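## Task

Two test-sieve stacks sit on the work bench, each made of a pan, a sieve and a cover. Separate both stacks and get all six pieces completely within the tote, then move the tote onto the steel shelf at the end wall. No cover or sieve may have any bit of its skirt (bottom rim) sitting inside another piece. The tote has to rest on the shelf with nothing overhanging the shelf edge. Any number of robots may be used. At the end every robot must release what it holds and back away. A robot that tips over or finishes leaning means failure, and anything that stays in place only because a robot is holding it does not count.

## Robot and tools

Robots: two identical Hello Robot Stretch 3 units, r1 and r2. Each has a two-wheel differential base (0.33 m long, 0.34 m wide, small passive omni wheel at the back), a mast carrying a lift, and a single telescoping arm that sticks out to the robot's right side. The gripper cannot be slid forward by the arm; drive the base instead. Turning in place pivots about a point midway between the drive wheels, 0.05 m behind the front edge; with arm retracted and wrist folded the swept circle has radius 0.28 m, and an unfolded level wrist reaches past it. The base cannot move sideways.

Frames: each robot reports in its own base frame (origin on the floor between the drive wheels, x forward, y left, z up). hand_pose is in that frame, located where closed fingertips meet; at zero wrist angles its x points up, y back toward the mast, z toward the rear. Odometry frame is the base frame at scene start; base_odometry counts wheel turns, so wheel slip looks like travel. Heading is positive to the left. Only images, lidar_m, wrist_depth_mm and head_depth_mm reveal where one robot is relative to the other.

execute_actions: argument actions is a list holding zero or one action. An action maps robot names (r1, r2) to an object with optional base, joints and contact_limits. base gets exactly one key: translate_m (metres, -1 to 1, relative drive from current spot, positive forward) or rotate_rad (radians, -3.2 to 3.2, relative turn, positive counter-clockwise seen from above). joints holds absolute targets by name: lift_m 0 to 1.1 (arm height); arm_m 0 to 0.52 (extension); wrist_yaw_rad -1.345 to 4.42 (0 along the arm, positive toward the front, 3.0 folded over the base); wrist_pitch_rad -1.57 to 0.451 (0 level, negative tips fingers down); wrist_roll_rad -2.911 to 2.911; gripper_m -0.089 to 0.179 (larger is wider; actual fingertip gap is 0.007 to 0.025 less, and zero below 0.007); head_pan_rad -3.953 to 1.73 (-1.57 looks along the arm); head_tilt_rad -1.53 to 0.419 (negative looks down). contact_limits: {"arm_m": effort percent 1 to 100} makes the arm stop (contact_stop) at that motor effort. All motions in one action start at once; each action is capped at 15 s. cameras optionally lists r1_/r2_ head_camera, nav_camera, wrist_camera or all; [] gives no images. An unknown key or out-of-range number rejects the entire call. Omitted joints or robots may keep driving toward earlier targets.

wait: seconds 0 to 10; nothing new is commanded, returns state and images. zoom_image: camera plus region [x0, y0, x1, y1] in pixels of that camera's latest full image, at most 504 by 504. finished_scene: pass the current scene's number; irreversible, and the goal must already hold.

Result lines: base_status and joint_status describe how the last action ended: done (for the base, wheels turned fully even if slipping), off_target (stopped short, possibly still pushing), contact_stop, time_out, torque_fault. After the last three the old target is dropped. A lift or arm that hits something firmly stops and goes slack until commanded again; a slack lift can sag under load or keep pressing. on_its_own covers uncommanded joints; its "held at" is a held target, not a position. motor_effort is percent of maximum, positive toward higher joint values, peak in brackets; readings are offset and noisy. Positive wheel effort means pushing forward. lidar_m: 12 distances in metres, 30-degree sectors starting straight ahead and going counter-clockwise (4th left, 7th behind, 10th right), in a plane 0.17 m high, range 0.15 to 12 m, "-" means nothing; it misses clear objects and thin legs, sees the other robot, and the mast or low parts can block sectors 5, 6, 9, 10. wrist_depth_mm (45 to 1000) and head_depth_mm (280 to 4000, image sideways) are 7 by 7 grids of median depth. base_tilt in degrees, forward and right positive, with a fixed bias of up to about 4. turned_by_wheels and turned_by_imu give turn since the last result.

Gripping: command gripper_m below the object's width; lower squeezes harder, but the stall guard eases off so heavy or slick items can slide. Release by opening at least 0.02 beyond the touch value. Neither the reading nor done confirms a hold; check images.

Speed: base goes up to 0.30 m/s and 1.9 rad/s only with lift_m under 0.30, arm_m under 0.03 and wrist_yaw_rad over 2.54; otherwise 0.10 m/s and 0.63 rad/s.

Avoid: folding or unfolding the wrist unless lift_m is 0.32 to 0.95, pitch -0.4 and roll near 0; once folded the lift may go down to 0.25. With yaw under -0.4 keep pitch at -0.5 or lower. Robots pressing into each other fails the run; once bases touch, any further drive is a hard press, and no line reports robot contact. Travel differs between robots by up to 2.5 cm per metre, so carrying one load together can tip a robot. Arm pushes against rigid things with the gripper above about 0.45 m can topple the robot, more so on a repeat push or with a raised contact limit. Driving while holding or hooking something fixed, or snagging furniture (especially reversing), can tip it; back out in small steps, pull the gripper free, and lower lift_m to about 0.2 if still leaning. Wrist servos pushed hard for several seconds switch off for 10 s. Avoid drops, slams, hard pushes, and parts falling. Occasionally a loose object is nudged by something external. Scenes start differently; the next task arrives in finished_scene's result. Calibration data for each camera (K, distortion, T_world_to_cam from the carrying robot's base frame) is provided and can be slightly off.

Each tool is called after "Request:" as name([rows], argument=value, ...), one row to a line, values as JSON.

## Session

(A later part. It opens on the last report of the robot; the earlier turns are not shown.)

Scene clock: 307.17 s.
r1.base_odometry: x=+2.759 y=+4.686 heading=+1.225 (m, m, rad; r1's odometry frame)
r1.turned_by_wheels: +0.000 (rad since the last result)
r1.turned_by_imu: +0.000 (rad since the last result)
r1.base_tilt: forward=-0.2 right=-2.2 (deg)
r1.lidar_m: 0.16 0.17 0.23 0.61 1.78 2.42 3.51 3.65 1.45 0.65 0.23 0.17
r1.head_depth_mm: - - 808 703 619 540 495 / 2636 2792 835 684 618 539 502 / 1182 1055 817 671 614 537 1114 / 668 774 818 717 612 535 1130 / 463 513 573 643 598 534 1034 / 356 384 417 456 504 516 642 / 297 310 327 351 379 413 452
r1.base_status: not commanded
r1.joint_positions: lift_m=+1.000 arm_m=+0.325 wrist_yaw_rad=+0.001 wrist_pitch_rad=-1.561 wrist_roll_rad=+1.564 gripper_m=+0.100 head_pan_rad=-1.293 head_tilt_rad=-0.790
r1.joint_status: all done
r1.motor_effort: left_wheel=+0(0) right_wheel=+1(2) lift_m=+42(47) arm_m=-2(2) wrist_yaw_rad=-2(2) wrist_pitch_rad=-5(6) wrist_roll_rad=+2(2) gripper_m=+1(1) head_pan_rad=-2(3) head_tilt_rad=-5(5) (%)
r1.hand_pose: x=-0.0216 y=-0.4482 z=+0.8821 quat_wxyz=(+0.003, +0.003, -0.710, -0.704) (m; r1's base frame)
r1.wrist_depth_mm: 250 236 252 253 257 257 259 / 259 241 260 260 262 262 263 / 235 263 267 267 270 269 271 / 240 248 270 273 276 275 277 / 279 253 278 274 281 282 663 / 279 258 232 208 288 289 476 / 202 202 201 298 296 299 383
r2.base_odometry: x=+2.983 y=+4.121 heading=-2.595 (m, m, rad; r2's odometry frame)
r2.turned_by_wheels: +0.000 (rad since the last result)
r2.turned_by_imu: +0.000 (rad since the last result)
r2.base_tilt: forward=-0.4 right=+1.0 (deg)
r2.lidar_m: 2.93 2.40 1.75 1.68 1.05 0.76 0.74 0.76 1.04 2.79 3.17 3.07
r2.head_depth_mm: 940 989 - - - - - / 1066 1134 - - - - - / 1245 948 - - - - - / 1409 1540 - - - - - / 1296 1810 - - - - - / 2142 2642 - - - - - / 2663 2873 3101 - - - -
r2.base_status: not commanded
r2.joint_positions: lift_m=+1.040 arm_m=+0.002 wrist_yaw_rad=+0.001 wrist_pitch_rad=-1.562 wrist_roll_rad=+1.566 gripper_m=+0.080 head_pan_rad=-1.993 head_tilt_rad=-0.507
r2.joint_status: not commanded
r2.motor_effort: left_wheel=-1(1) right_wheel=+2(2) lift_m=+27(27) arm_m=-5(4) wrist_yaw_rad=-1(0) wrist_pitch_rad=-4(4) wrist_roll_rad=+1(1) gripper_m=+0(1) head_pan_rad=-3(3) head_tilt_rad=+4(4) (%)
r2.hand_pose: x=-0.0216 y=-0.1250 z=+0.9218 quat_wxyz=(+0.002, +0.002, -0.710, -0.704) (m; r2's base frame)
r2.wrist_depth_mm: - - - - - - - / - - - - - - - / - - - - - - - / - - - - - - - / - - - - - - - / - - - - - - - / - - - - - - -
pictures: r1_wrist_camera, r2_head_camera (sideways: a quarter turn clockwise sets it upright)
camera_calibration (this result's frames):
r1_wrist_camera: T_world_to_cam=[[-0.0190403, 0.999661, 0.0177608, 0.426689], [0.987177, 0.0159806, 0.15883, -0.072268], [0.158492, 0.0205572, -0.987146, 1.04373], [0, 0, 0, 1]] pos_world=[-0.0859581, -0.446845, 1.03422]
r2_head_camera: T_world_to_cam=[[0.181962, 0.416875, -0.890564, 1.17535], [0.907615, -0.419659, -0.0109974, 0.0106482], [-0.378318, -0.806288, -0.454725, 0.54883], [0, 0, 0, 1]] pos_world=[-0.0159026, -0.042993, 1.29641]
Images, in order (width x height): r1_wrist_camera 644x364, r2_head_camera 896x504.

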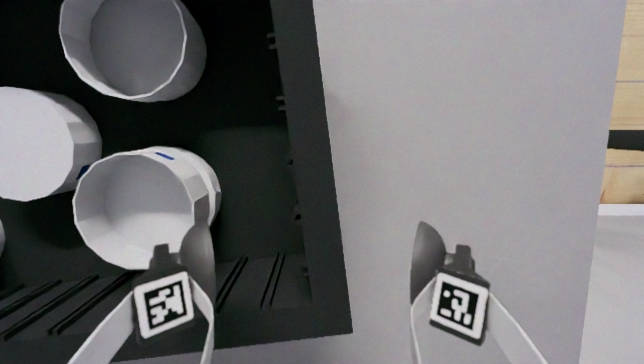

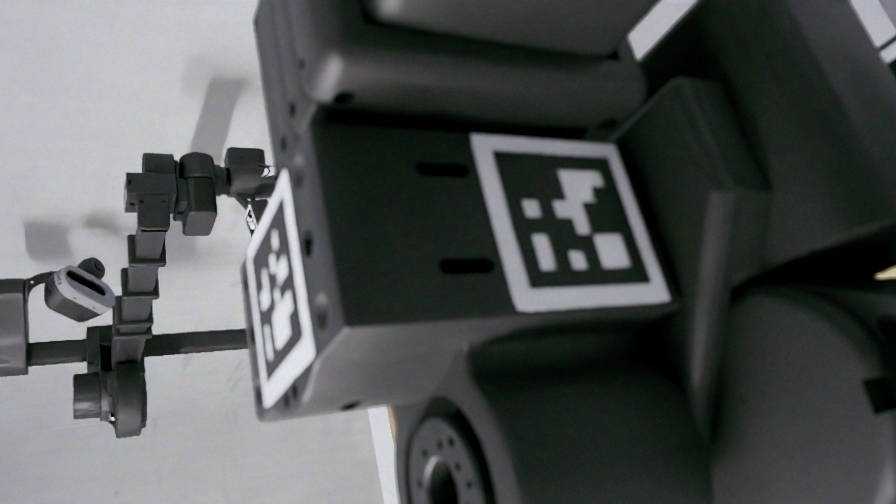

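Free. Check front edge and contents.

Request:
execute_actions([
  {"r1":{"joints":{"lift_m":1.09,"arm_m":0.45}},"r2":{"joints":{"lift_m":0.6,"head_pan_rad":-2.1,"head_tilt_rad":-0.6}}},
], cameras=["r1_wrist_camera","r2_head_camera"])

Scene clock: 312.47 s.
r1.base_odometry: x=+2.759 y=+4.686 heading=+1.225 (m, m, rad; r1's odometry frame)
r1.turned_by_wheels: +0.000 (rad since the last result)
r1.turned_by_imu: -0.001 (rad since the last result)
r1.base_tilt: forward=-0.3 right=-2.2 (deg)
r1.lidar_m: 0.16 0.17 0.23 0.61 1.78 2.42 3.54 3.63 1.46 0.65 0.23 0.17
r1.head_depth_mm: - 2706 856 703 619 541 495 / 2701 1887 828 680 617 538 502 / 1179 1051 814 672 614 536 1108 / 666 773 815 716 613 534 1132 / 463 512 573 644 600 533 1031 / 355 384 417 457 505 516 643 / 297 309 327 351 380 413 452
r1.base_status: not commanded
r1.joint_positions: lift_m=+1.090 arm_m=+0.450 wrist_yaw_rad=+0.001 wrist_pitch_rad=-1.562 wrist_roll_rad=+1.564 gripper_m=+0.100 head_pan_rad=-1.293 head_tilt_rad=-0.790
r1.joint_status: all done
r1.motor_effort: left_wheel=+0(0) right_wheel=+1(0) lift_m=+43(42) arm_m=+2(2) wrist_yaw_rad=-2(1) wrist_pitch_rad=-5(5) wrist_roll_rad=+2(2) gripper_m=+0(1) head_pan_rad=-2(3) head_tilt_rad=-6(6) (%)
r1.hand_pose: x=-0.0216 y=-0.5726 z=+0.9721 quat_wxyz=(+0.003, +0.003, -0.710, -0.704) (m; r1's base frame)
r1.wrist_depth_mm: 292 317 336 325 334 338 343 / 338 325 344 328 342 347 347 / 340 353 323 352 349 353 355 / 331 359 360 339 361 364 363 / 325 346 364 342 333 368 372 / 300 320 293 294 383 381 381 / 375 370 388 387 388 368 390
r2.base_odometry: x=+2.983 y=+4.121 heading=-2.595 (m, m, rad; r2's odometry frame)
r2.turned_by_wheels: +0.000 (rad since the last result)
r2.turned_by_imu: +0.001 (rad since the last result)
r2.base_tilt: forward=-0.4 right=+1.0 (deg)
r2.lidar_m: 2.93 2.41 1.75 1.68 1.05 0.76 0.74 0.76 1.04 2.79 3.19 3.06
r2.head_depth_mm: 847 904 965 897 754 623 1253 / 942 1013 1078 869 756 622 1246 / 826 1085 1156 937 759 674 1287 / 841 1322 1145 883 782 1486 1283 / 1423 1594 1617 932 1693 1540 1298 / 1672 1850 1624 1107 1710 1535 1295 / 2176 2610 3025 2396 1882 1537 1302
r2.base_status: not commanded
r2.joint_positions: lift_m=+0.600 arm_m=+0.002 wrist_yaw_rad=+0.001 wrist_pitch_rad=-1.562 wrist_roll_rad=+1.566 gripper_m=+0.080 head_pan_rad=-2.093 head_tilt_rad=-0.592
r2.joint_status: all done
r2.motor_effort: left_wheel=-2(1) right_wheel=+2(2) lift_m=+11(23) arm_m=-3(4) wrist_yaw_rad=+0(0) wrist_pitch_rad=-4(4) wrist_roll_rad=+2(1) gripper_m=+1(1) head_pan_rad=-2(11) head_tilt_rad=-5(19) (%)
r2.hand_pose: x=-0.0216 y=-0.1250 z=+0.4827 quat_wxyz=(+0.002, +0.002, -0.710, -0.704) (m; r2's base frame)
r2.wrist_depth_mm: 603 604 605 611 604 600 614 / 615 615 614 609 - 626 611 / 619 630 624 - - 628 638 / 651 635 644 - - 653 655 / 656 654 664 659 657 669 657 / 685 673 673 656 660 675 681 / 678 681 681 693 684 679 697
pictures: r1_wrist_camera, r2_head_camera (sideways: a quarter turn clockwise sets it upright)
camera_calibration (this result's frames):
r1_wrist_camera: T_world_to_cam=[[-0.0190385, 0.999654, 0.0181741, 0.549038], [0.987177, 0.0159132, 0.158836, -0.0846192], [0.158492, 0.020965, -0.987138, 1.13536], [0, 0, 0, 1]] pos_world=[-0.0859582, -0.571304, 1.12422]
r2_head_camera: T_world_to_cam=[[0.259479, 0.460656, -0.848803, 1.12042], [0.861692, -0.507292, -0.0118948, 0.0120954], [-0.436071, -0.72832, -0.528575, 0.645273], [0, 0, 0, 1]] pos_world=[-0.0197626, -0.0400258, 1.29223]
Images, in order (width x height): r1_wrist_camera 644x364, r2_head_camera 896x504.

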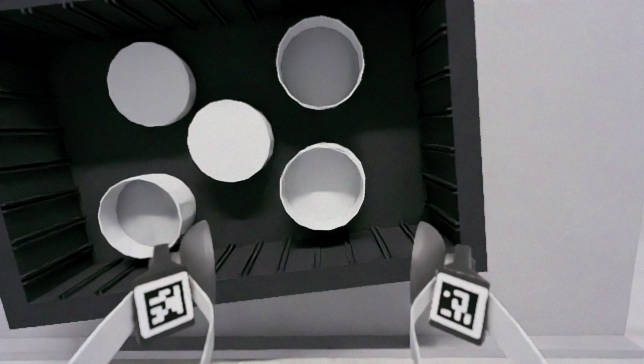

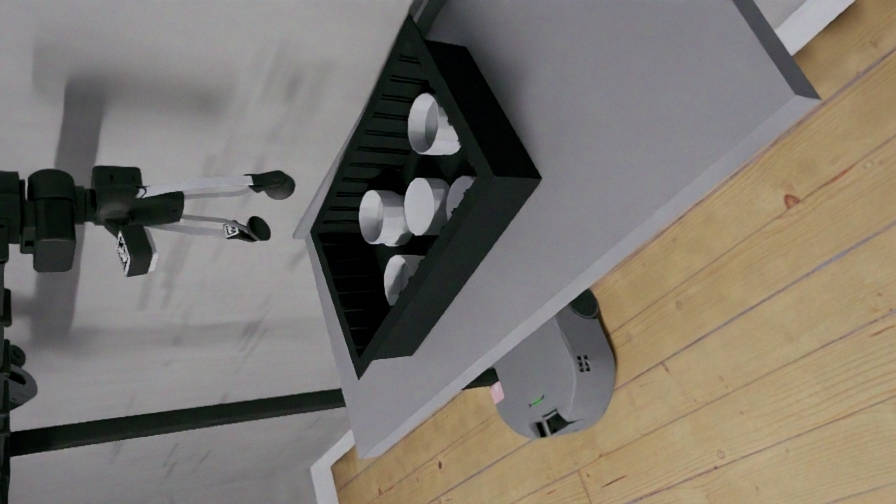

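Request:
zoom_image(camera="r2_head_camera", region=[300,60,550,330])

Request:
zoom_image(camera="r1_wrist_camera", region=[80,0,420,260])

Region (300, 60, 550, 330) of r2_head_camera's 896x504 image, scaled by 1.867, with more detail than that image has; it fills the left 467 columns of this view, and the rest is white.

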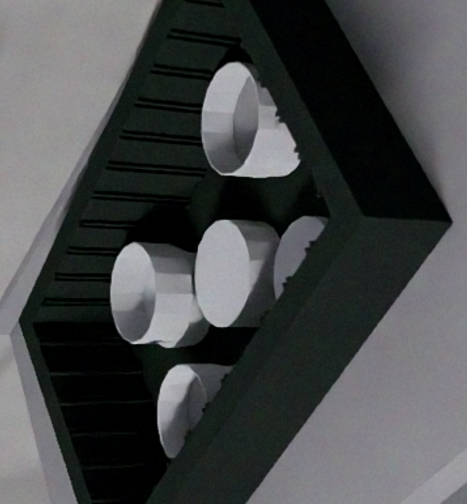

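Region (80, 0, 420, 260) of r1_wrist_camera's 644x364 image, scaled by 1.482; it fills the top 385 rows of this view, and the rest is white.

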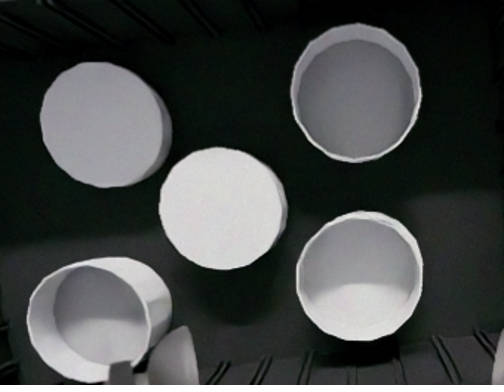

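Request:
execute_actions([
  {"r1":{"joints":{"arm_m":0.1}}},
], cameras=[])

Request:
finished_scene(scene=1)

Scene clock: 317.63 s.
r1.base_odometry: x=+2.759 y=+4.686 heading=+1.225 (m, m, rad; r1's odometry frame)
r1.turned_by_wheels: +0.000 (rad since the last result)
r1.turned_by_imu: -0.001 (rad since the last result)
r1.base_tilt: forward=-0.2 right=-2.1 (deg)
r1.lidar_m: 0.16 0.17 0.23 0.61 1.77 2.42 3.53 3.65 1.46 0.65 0.23 0.17
r1.head_depth_mm: 2656 - - - 608 539 494 / 2642 2764 - 644 604 548 1114 / 1182 1074 843 685 615 543 1109 / 664 773 814 718 612 534 1127 / 464 512 573 641 599 533 1035 / 356 383 417 456 505 517 642 / 297 309 328 352 379 413 452
r1.base_status: not commanded
r1.joint_positions: lift_m=+1.090 arm_m=+0.100 wrist_yaw_rad=+0.001 wrist_pitch_rad=-1.562 wrist_roll_rad=+1.564 gripper_m=+0.100 head_pan_rad=-1.293 head_tilt_rad=-0.790
r1.joint_status: all done
r1.motor_effort: left_wheel=-1(0) right_wheel=+1(0) lift_m=+43(43) arm_m=-2(3) wrist_yaw_rad=-2(1) wrist_pitch_rad=-5(5) wrist_roll_rad=+2(2) gripper_m=+0(0) head_pan_rad=-2(2) head_tilt_rad=-5(5) (%)
r1.hand_pose: x=-0.0216 y=-0.2230 z=+0.9721 quat_wxyz=(+0.003, +0.003, -0.710, -0.704) (m; r1's base frame)
r1.wrist_depth_mm: 318 340 337 342 - - - / 308 345 348 351 - - - / 308 356 354 359 - - - / 313 365 365 362 - - - / 302 375 376 376 830 772 769 / 382 384 384 389 532 531 537 / 381 370 382 387 401 381 402
r2.base_odometry: x=+2.983 y=+4.121 heading=-2.595 (m, m, rad; r2's odometry frame)
r2.turned_by_wheels: +0.000 (rad since the last result)
r2.turned_by_imu: +0.001 (rad since the last result)
r2.base_tilt: forward=-0.6 right=+1.0 (deg)
r2.lidar_m: 2.94 2.40 1.75 1.68 1.05 0.76 0.73 0.76 1.04 2.78 3.19 3.06
r2.head_depth_mm: 846 910 969 895 755 619 1258 / 942 1010 1076 868 754 621 1236 / 1067 1152 1191 940 755 673 1294 / 1221 1328 1158 887 781 1486 1289 / 1097 1536 1621 932 1700 1517 1297 / 1624 1839 1622 1103 1697 1527 1309 / 2201 2626 3024 2388 1869 1533 1297
r2.base_status: not commanded
r2.joint_positions: lift_m=+0.600 arm_m=+0.002 wrist_yaw_rad=+0.001 wrist_pitch_rad=-1.562 wrist_roll_rad=+1.566 gripper_m=+0.080 head_pan_rad=-2.093 head_tilt_rad=-0.592
r2.joint_status: not commanded
r2.motor_effort: left_wheel=-1(1) right_wheel=+2(2) lift_m=+11(11) arm_m=-4(4) wrist_yaw_rad=-1(1) wrist_pitch_rad=-4(4) wrist_roll_rad=+1(1) gripper_m=+0(2) head_pan_rad=-3(2) head_tilt_rad=-4(4) (%)
r2.hand_pose: x=-0.0216 y=-0.1250 z=+0.4827 quat_wxyz=(+0.002, +0.002, -0.710, -0.704) (m; r2's base frame)
r2.wrist_depth_mm: 595 588 606 613 606 617 605 / 615 614 611 618 - 626 623 / 630 633 629 - - 634 633 / 641 642 637 - - 639 655 / 646 645 642 666 662 665 669 / 674 671 686 678 684 672 665 / 676 697 699 694 706 683 701
pictures: none
No camera images: the call's "cameras" was empty. Leave "cameras" out to get every camera's image.

The scene is finished: the task was done.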